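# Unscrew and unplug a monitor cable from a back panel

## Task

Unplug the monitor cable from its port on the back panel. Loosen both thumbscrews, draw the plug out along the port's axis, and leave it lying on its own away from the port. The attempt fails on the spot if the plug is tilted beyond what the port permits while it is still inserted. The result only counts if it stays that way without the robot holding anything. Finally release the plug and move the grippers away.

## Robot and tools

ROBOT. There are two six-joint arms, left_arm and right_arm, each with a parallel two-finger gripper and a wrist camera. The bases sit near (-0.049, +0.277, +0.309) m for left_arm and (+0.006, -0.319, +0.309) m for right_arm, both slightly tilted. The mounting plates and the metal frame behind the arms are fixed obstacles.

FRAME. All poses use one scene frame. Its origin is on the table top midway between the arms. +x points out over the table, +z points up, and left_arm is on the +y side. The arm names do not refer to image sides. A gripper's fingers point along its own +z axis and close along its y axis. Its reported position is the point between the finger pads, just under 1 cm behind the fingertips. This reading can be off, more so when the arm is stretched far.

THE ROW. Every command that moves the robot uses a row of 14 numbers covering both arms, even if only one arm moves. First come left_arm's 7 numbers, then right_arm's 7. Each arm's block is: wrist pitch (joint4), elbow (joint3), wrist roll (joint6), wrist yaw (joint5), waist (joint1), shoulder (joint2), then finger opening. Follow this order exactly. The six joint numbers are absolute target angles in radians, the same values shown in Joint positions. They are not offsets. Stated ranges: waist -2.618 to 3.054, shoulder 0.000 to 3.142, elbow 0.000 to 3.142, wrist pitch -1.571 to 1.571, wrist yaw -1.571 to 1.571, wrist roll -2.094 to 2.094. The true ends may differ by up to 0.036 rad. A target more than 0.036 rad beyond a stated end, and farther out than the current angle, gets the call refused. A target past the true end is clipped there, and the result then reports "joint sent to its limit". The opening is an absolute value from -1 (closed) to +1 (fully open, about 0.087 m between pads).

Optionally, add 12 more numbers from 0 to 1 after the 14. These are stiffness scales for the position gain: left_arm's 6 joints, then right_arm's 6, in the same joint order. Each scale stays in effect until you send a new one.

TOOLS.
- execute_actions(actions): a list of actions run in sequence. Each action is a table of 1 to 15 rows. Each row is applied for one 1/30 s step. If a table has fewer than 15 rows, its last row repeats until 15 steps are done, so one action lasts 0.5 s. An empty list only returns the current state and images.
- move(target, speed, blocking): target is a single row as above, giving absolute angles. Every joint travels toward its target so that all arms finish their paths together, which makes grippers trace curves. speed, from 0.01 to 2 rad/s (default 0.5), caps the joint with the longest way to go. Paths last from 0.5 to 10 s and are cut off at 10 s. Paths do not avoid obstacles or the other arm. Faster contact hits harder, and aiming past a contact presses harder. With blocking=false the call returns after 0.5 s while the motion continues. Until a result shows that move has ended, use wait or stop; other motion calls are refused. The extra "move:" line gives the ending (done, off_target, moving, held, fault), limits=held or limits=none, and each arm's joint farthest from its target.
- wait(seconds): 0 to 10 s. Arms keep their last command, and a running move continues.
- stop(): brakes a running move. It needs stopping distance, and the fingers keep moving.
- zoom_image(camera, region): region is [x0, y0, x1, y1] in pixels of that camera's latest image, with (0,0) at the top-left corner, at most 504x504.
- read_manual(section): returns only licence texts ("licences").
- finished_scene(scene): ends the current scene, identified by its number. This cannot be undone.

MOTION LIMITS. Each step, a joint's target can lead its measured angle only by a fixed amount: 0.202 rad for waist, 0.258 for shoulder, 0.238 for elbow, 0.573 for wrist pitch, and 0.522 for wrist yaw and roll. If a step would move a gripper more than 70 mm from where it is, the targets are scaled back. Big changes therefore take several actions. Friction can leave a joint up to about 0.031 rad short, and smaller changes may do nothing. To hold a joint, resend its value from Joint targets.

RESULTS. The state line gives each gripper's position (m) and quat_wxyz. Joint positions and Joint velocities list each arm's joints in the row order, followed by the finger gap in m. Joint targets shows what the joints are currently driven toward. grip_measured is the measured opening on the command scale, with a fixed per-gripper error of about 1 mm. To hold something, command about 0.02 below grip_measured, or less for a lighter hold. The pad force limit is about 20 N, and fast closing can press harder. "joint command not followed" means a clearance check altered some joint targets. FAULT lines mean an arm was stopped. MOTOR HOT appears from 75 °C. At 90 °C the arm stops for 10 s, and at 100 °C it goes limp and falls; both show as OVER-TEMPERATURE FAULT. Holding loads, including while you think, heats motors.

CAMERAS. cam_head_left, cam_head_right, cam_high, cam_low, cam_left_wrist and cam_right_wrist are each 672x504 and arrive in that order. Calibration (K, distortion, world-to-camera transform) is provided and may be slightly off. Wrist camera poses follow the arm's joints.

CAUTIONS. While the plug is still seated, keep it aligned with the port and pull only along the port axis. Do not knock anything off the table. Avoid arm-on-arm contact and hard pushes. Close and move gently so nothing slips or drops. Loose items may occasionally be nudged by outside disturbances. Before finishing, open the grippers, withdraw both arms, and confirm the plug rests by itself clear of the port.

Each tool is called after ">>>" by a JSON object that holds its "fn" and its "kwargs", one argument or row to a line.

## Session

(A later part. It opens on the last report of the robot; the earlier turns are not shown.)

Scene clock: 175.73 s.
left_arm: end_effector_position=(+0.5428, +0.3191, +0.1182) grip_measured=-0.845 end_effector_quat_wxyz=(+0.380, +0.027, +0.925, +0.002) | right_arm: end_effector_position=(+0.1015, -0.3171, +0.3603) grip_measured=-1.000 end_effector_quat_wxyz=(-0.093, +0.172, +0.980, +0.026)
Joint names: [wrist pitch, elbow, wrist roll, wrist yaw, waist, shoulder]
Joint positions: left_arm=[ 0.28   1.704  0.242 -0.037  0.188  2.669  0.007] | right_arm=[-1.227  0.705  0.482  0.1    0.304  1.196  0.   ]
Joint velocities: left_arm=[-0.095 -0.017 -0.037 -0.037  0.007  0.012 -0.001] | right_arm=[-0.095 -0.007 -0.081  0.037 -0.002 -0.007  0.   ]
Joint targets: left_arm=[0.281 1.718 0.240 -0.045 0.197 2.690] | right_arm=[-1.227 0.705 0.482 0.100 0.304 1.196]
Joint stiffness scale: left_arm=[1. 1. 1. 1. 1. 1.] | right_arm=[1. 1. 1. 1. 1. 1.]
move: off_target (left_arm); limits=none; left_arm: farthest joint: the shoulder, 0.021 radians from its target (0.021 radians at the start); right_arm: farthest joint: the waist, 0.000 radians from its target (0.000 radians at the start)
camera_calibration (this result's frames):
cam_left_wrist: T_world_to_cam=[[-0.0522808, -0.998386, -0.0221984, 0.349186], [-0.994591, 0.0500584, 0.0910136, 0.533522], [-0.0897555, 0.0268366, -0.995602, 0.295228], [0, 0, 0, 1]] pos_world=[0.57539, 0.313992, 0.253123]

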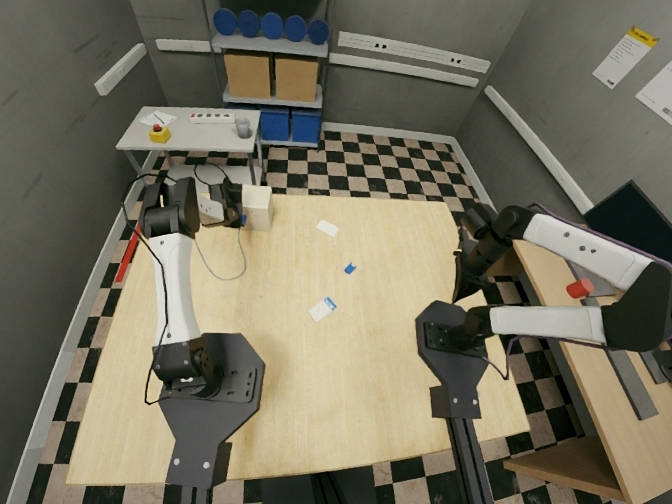

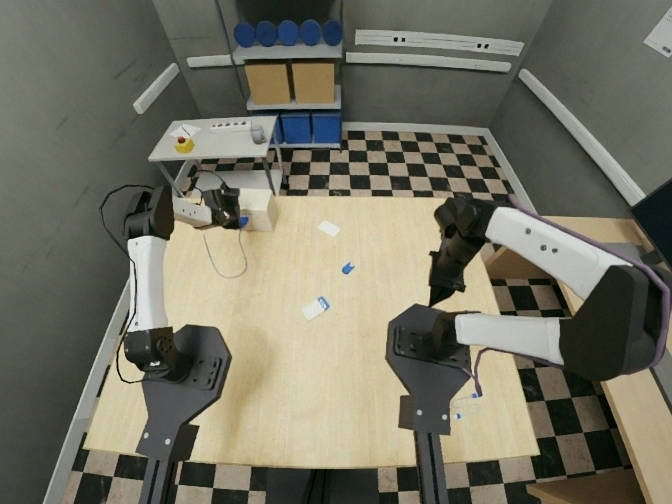

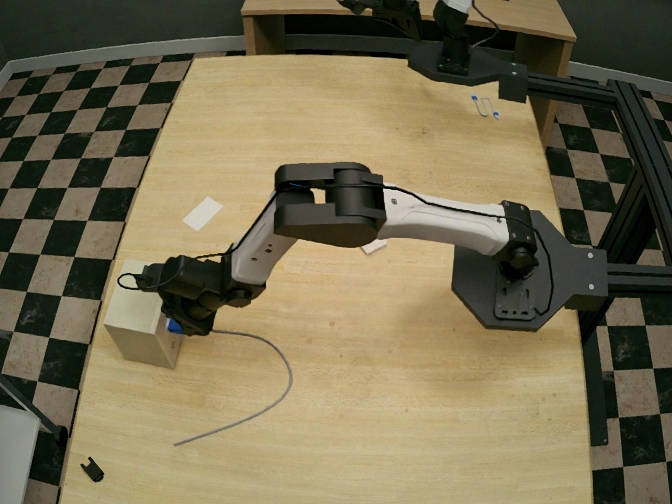

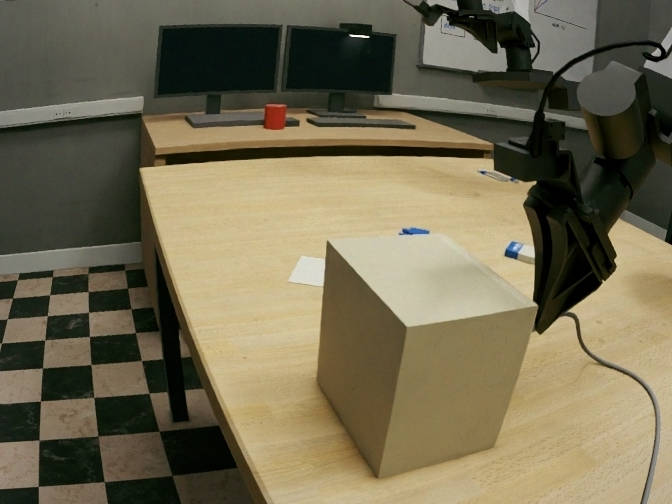

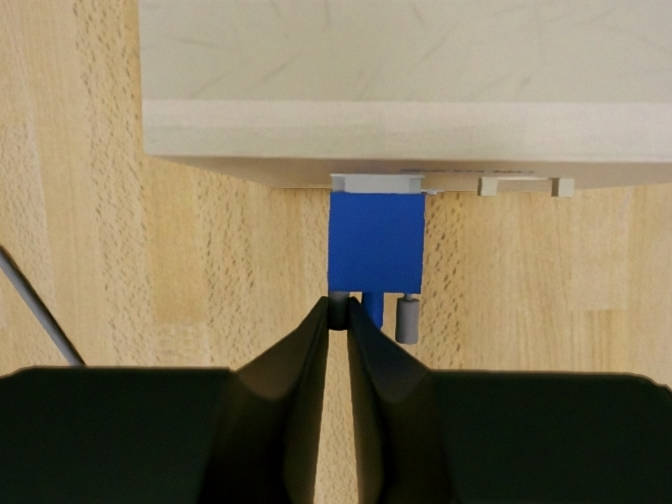

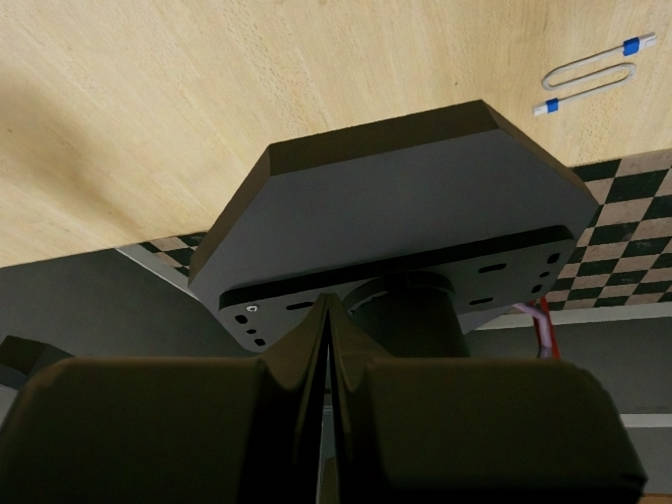

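>>> {"fn": "move", "kwargs": {
  "target": [0.308,1.718,0.055,0.28,0.298,2.697,-1,-1.227,0.705,0.482,0.1,0.304,1.196,-1],
  "speed": 0.15
}}

>>> {"fn": "move", "kwargs": {
  "target": [0.35,1.732,-0.075,0.465,0.36,2.725,-1,-1.227,0.705,0.482,0.1,0.304,1.196,-1],
  "speed": 0.15
}}

>>> {"fn": "move", "kwargs": {
  "target": [0.42,1.762,-0.205,0.625,0.408,2.782,-1,-1.227,0.705,0.482,0.1,0.304,1.196,-1],
  "speed": 0.15
}}

Scene clock: 178.83 s.
left_arm: end_effector_position=(+0.5422, +0.3210, +0.1184) grip_measured=-0.845 end_effector_quat_wxyz=(+0.399, -0.040, +0.905, -0.141) | right_arm: end_effector_position=(+0.1015, -0.3171, +0.3603) grip_measured=-1.000 end_effector_quat_wxyz=(-0.093, +0.172, +0.980, +0.026)
Joint names: [wrist pitch, elbow, wrist roll, wrist yaw, waist, shoulder]
Joint positions: left_arm=[0.308 1.704 0.068 0.262 0.288 2.679 0.007] | right_arm=[-1.227  0.705  0.482  0.1    0.304  1.196  0.   ]
Joint velocities: left_arm=[-0.066 -0.002  0.051 -0.066  0.007 -0.017 -0.   ] | right_arm=[-0.007 -0.002 -0.022 -0.037 -0.012  0.002  0.   ]
Joint targets: left_arm=[0.308 1.718 0.055 0.280 0.298 2.697] | right_arm=[-1.227 0.705 0.482 0.100 0.304 1.196]
Joint stiffness scale: left_arm=[1. 1. 1. 1. 1. 1.] | right_arm=[1. 1. 1. 1. 1. 1.]
move: done; limits=none; left_arm: farthest joint: the shoulder, 0.018 radians from its target (0.028 radians at the start); right_arm: farthest joint: the waist, 0.000 radians from its target (0.000 radians at the start)
camera_calibration (this result's frames):
cam_left_wrist: T_world_to_cam=[[-0.044502, -0.955872, 0.290394, 0.29621], [-0.997982, 0.0557129, 0.0304486, 0.540016], [-0.0452837, -0.288453, -0.956423, 0.36781], [0, 0, 0, 1]] pos_world=[0.568764, 0.359149, 0.249322]

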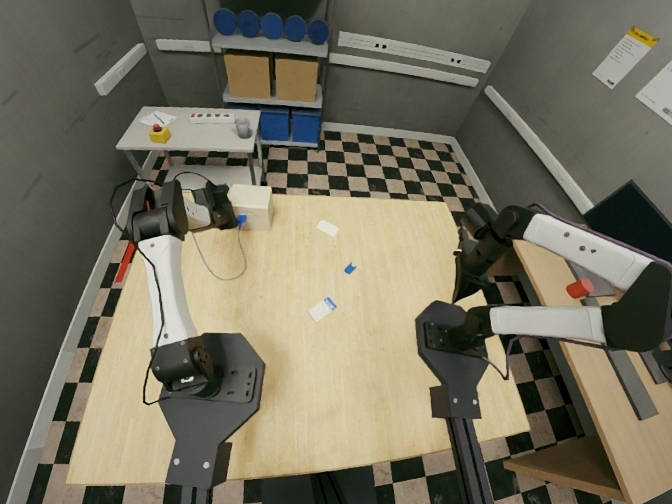

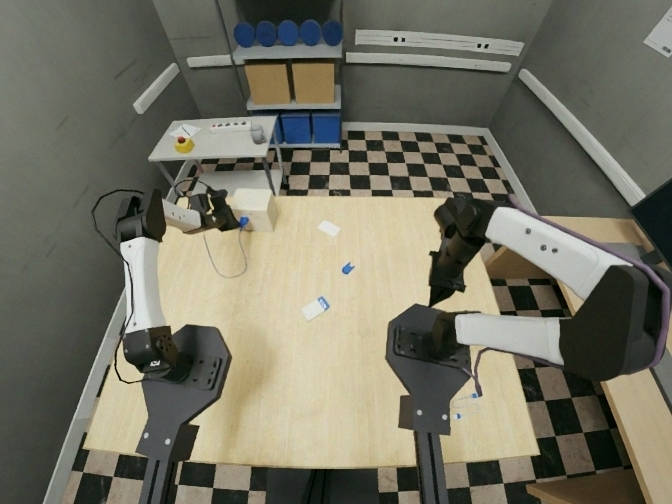

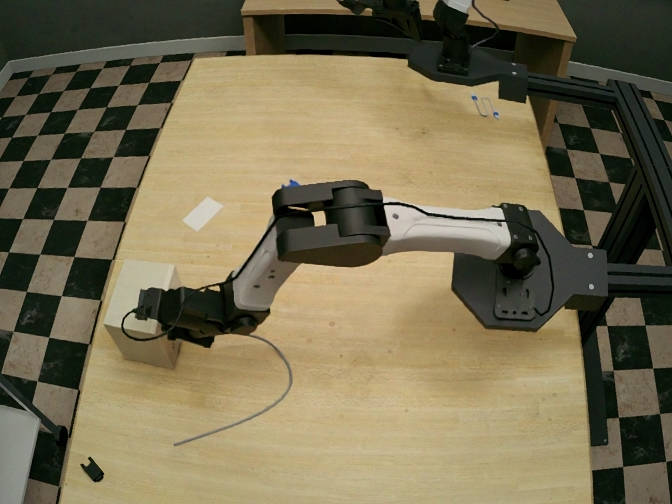

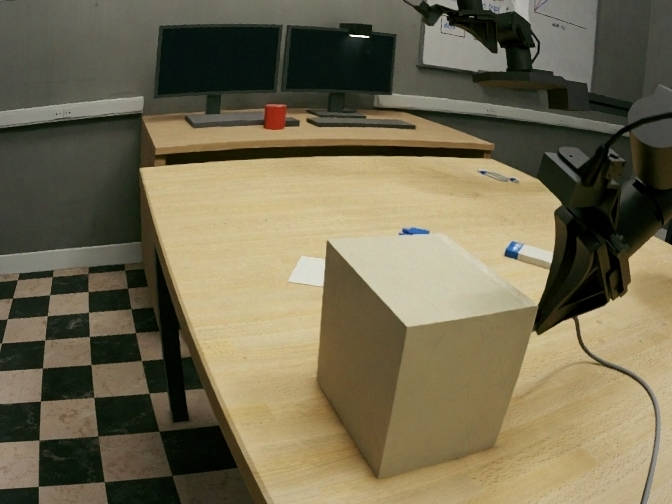

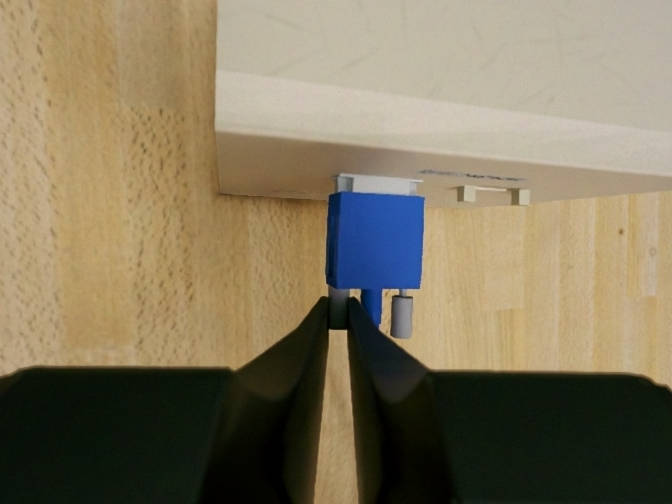

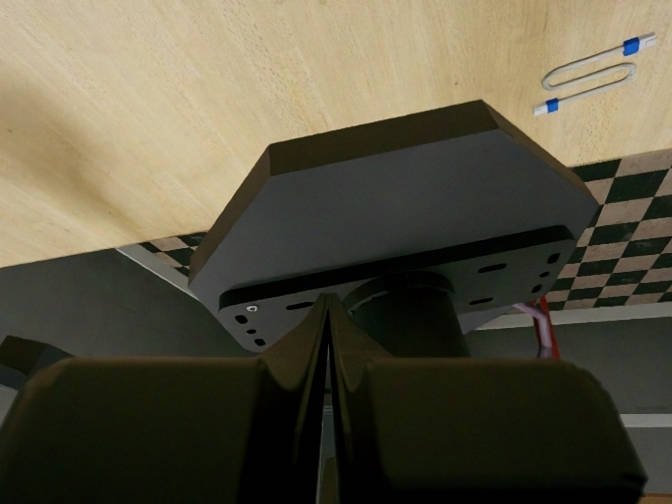

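Scene clock: 180.63 s.
left_arm: end_effector_position=(+0.5418, +0.3225, +0.1192) grip_measured=-0.845 end_effector_quat_wxyz=(+0.408, -0.085, +0.880, -0.228) | right_arm: end_effector_position=(+0.1015, -0.3171, +0.3603) grip_measured=-1.000 end_effector_quat_wxyz=(-0.093, +0.172, +0.980, +0.026)
Joint names: [wrist pitch, elbow, wrist roll, wrist yaw, waist, shoulder]
Joint positions: left_arm=[ 0.357  1.72  -0.061  0.437  0.346  2.713  0.007] | right_arm=[-1.227  0.705  0.482  0.1    0.304  1.196  0.   ]
Joint velocities: left_arm=[ 0.037 -0.012  0.007 -0.007 -0.002  0.007  0.001] | right_arm=[ 0.022 -0.027 -0.022  0.022  0.022 -0.007  0.   ]
Joint targets: left_arm=[0.350 1.732 -0.075 0.465 0.360 2.725] | right_arm=[-1.227 0.705 0.482 0.100 0.304 1.196]
Joint stiffness scale: left_arm=[1. 1. 1. 1. 1. 1.] | right_arm=[1. 1. 1. 1. 1. 1.]
move: off_target (left_arm); limits=none; left_arm: farthest joint: the wrist yaw, 0.028 radians from its target (0.203 radians at the start); right_arm: farthest joint: the waist, 0.000 radians from its target (0.000 radians at the start)
camera_calibration (this result's frames):
cam_left_wrist: T_world_to_cam=[[-0.0401946, -0.880001, 0.473267, 0.248757], [-0.999125, 0.0408821, -0.00883872, 0.549561], [-0.0115701, -0.473208, -0.880874, 0.401347], [0, 0, 0, 1]] pos_world=[0.563722, 0.38636, 0.240665]

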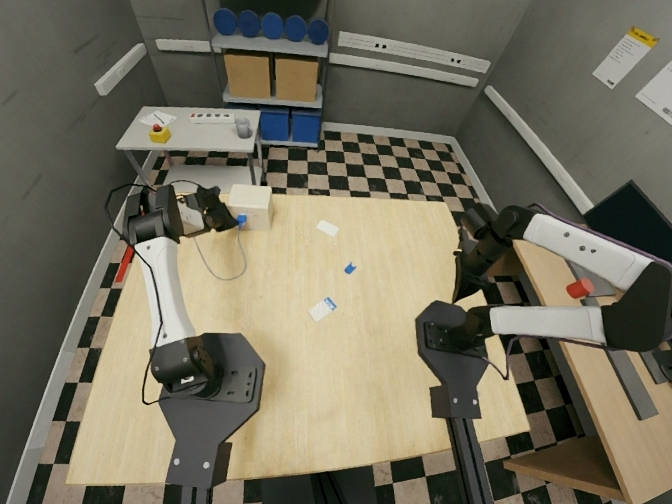

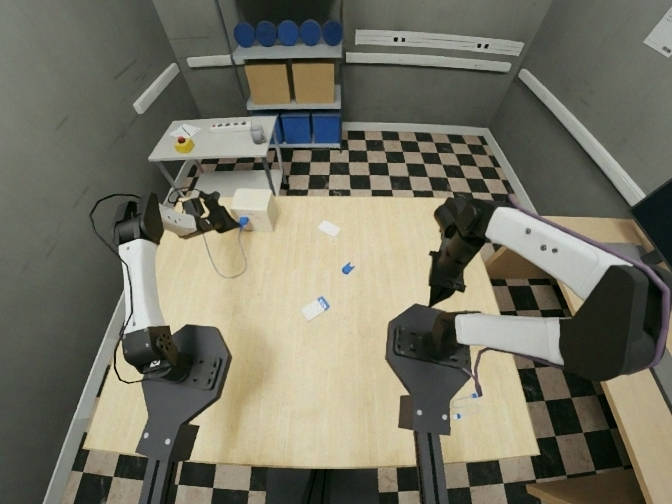

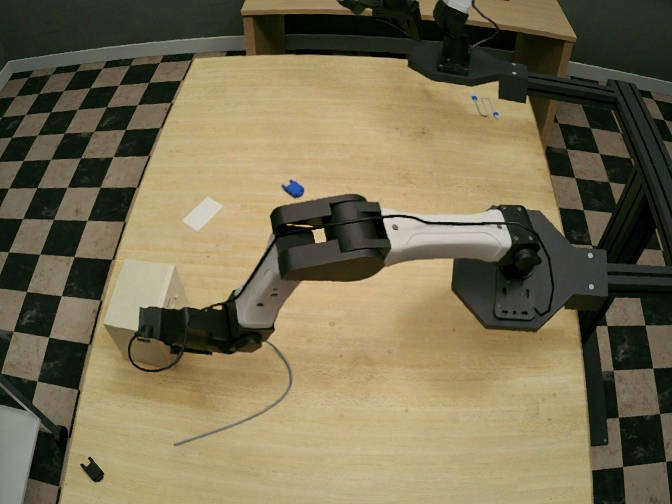

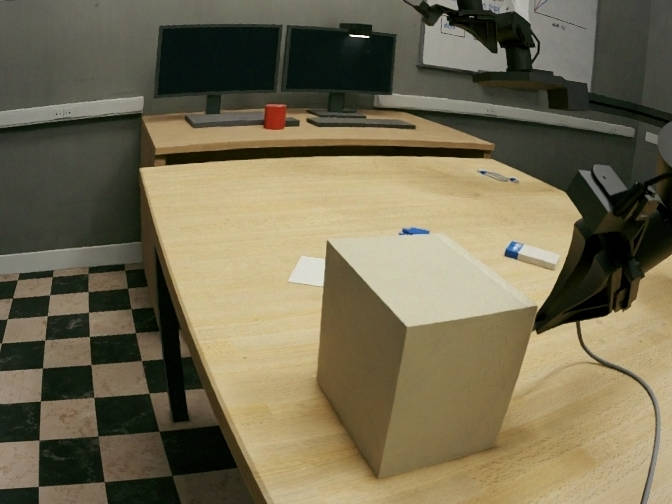

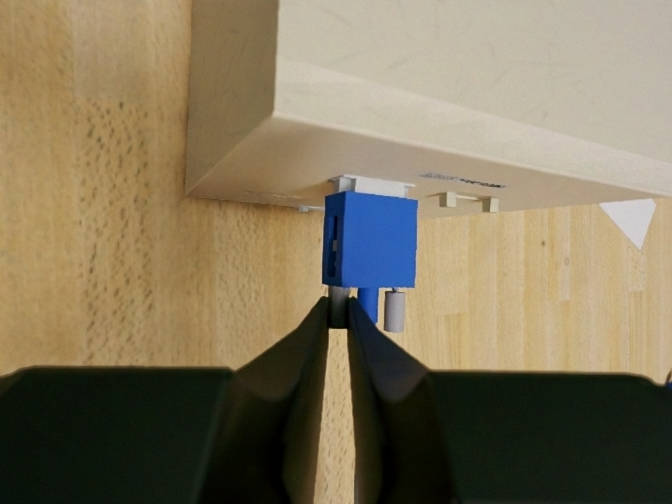

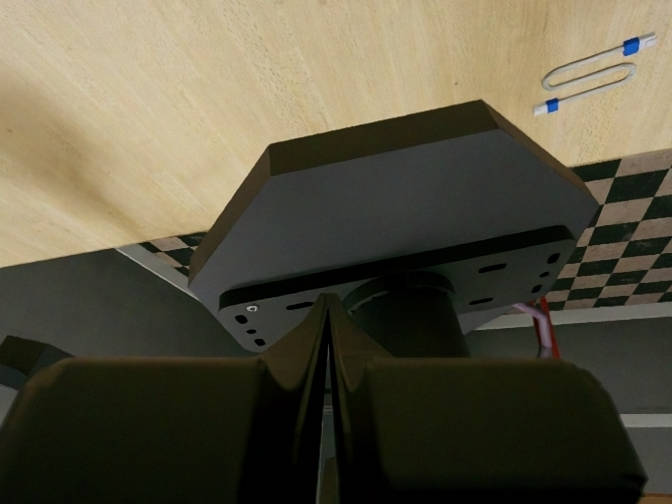

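Scene clock: 182.37 s.
left_arm: end_effector_position=(+0.5412, +0.3234, +0.1188) grip_measured=-0.845 end_effector_quat_wxyz=(+0.412, -0.123, +0.849, -0.306) | right_arm: end_effector_position=(+0.1015, -0.3171, +0.3603) grip_measured=-1.000 end_effector_quat_wxyz=(-0.093, +0.172, +0.980, +0.026)
Joint names: [wrist pitch, elbow, wrist roll, wrist yaw, waist, shoulder]
Joint positions: left_arm=[ 0.425  1.75  -0.191  0.592  0.394  2.767  0.007] | right_arm=[-1.227  0.705  0.482  0.1    0.304  1.196  0.   ]
Joint velocities: left_arm=[ 0.007 -0.007  0.007 -0.037 -0.007 -0.017 -0.   ] | right_arm=[-0.051 -0.027 -0.022  0.022 -0.012 -0.012  0.   ]
Joint targets: left_arm=[0.420 1.762 -0.205 0.625 0.408 2.782] | right_arm=[-1.227 0.705 0.482 0.100 0.304 1.196]
Joint stiffness scale: left_arm=[1. 1. 1. 1. 1. 1.] | right_arm=[1. 1. 1. 1. 1. 1.]
move: off_target (left_arm); limits=none; left_arm: farthest joint: the wrist yaw, 0.033 radians from its target (0.188 radians at the start); right_arm: farthest joint: the waist, 0.000 radians from its target (0.000 radians at the start)
camera_calibration (this result's frames):
cam_left_wrist: T_world_to_cam=[[-0.0478556, -0.781201, 0.622443, 0.204266], [-0.99868, 0.0257934, -0.0444098, 0.557759], [0.0186381, -0.623747, -0.781404, 0.421921], [0, 0, 0, 1]] pos_world=[0.558935, 0.408358, 0.227317]

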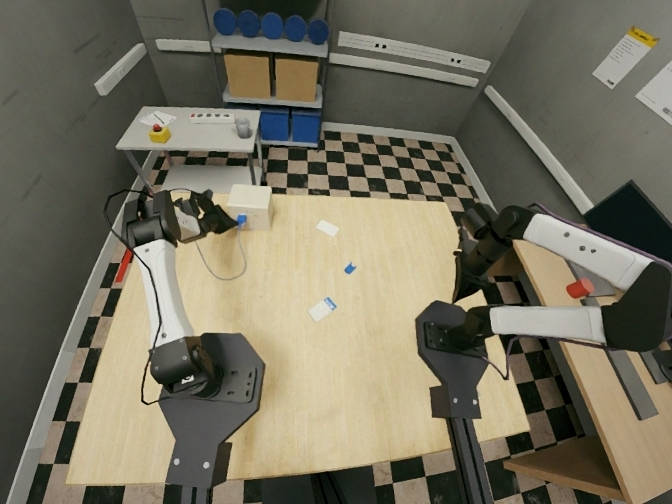

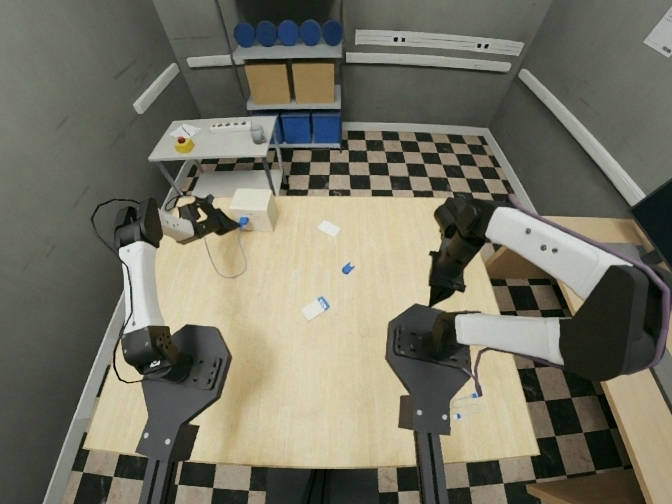

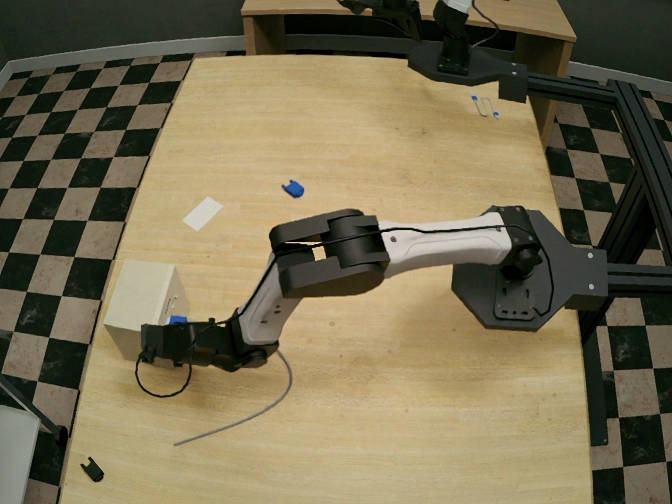

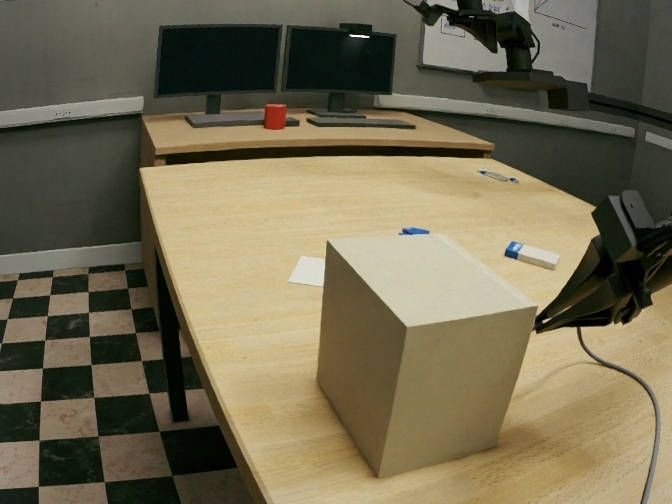

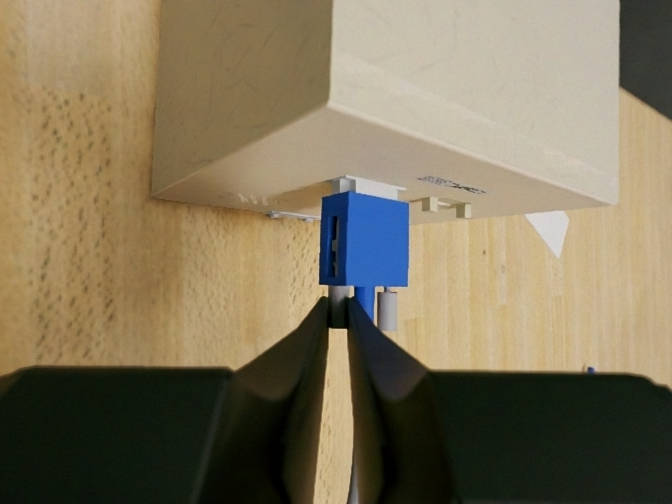

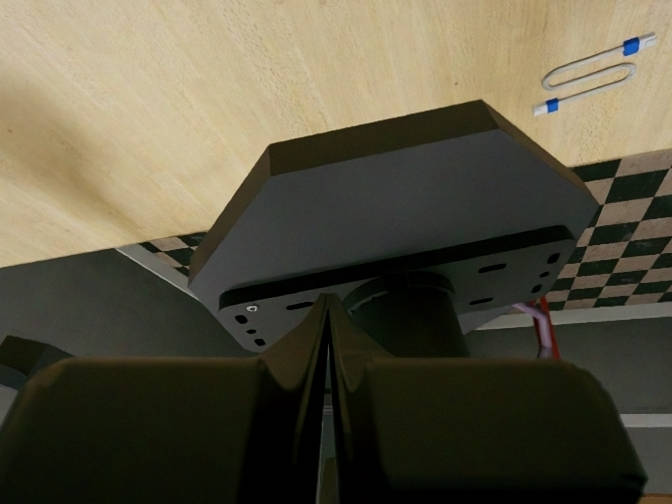

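>>> {"fn": "zoom_image", "kwargs": {
  "camera": "cam_left_wrist",
  "region": [290, 160, 430, 340]
}}

Region (290, 160, 430, 340) of cam_left_wrist's 672x504 image, scaled by 2.800, with more detail than that image has.

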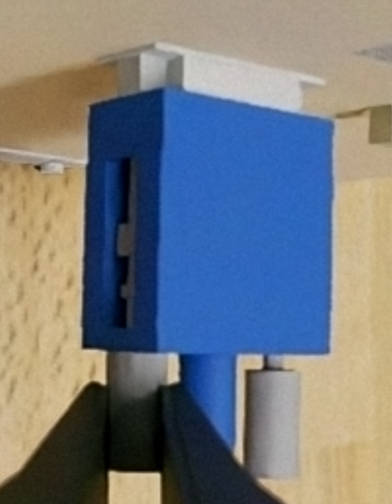

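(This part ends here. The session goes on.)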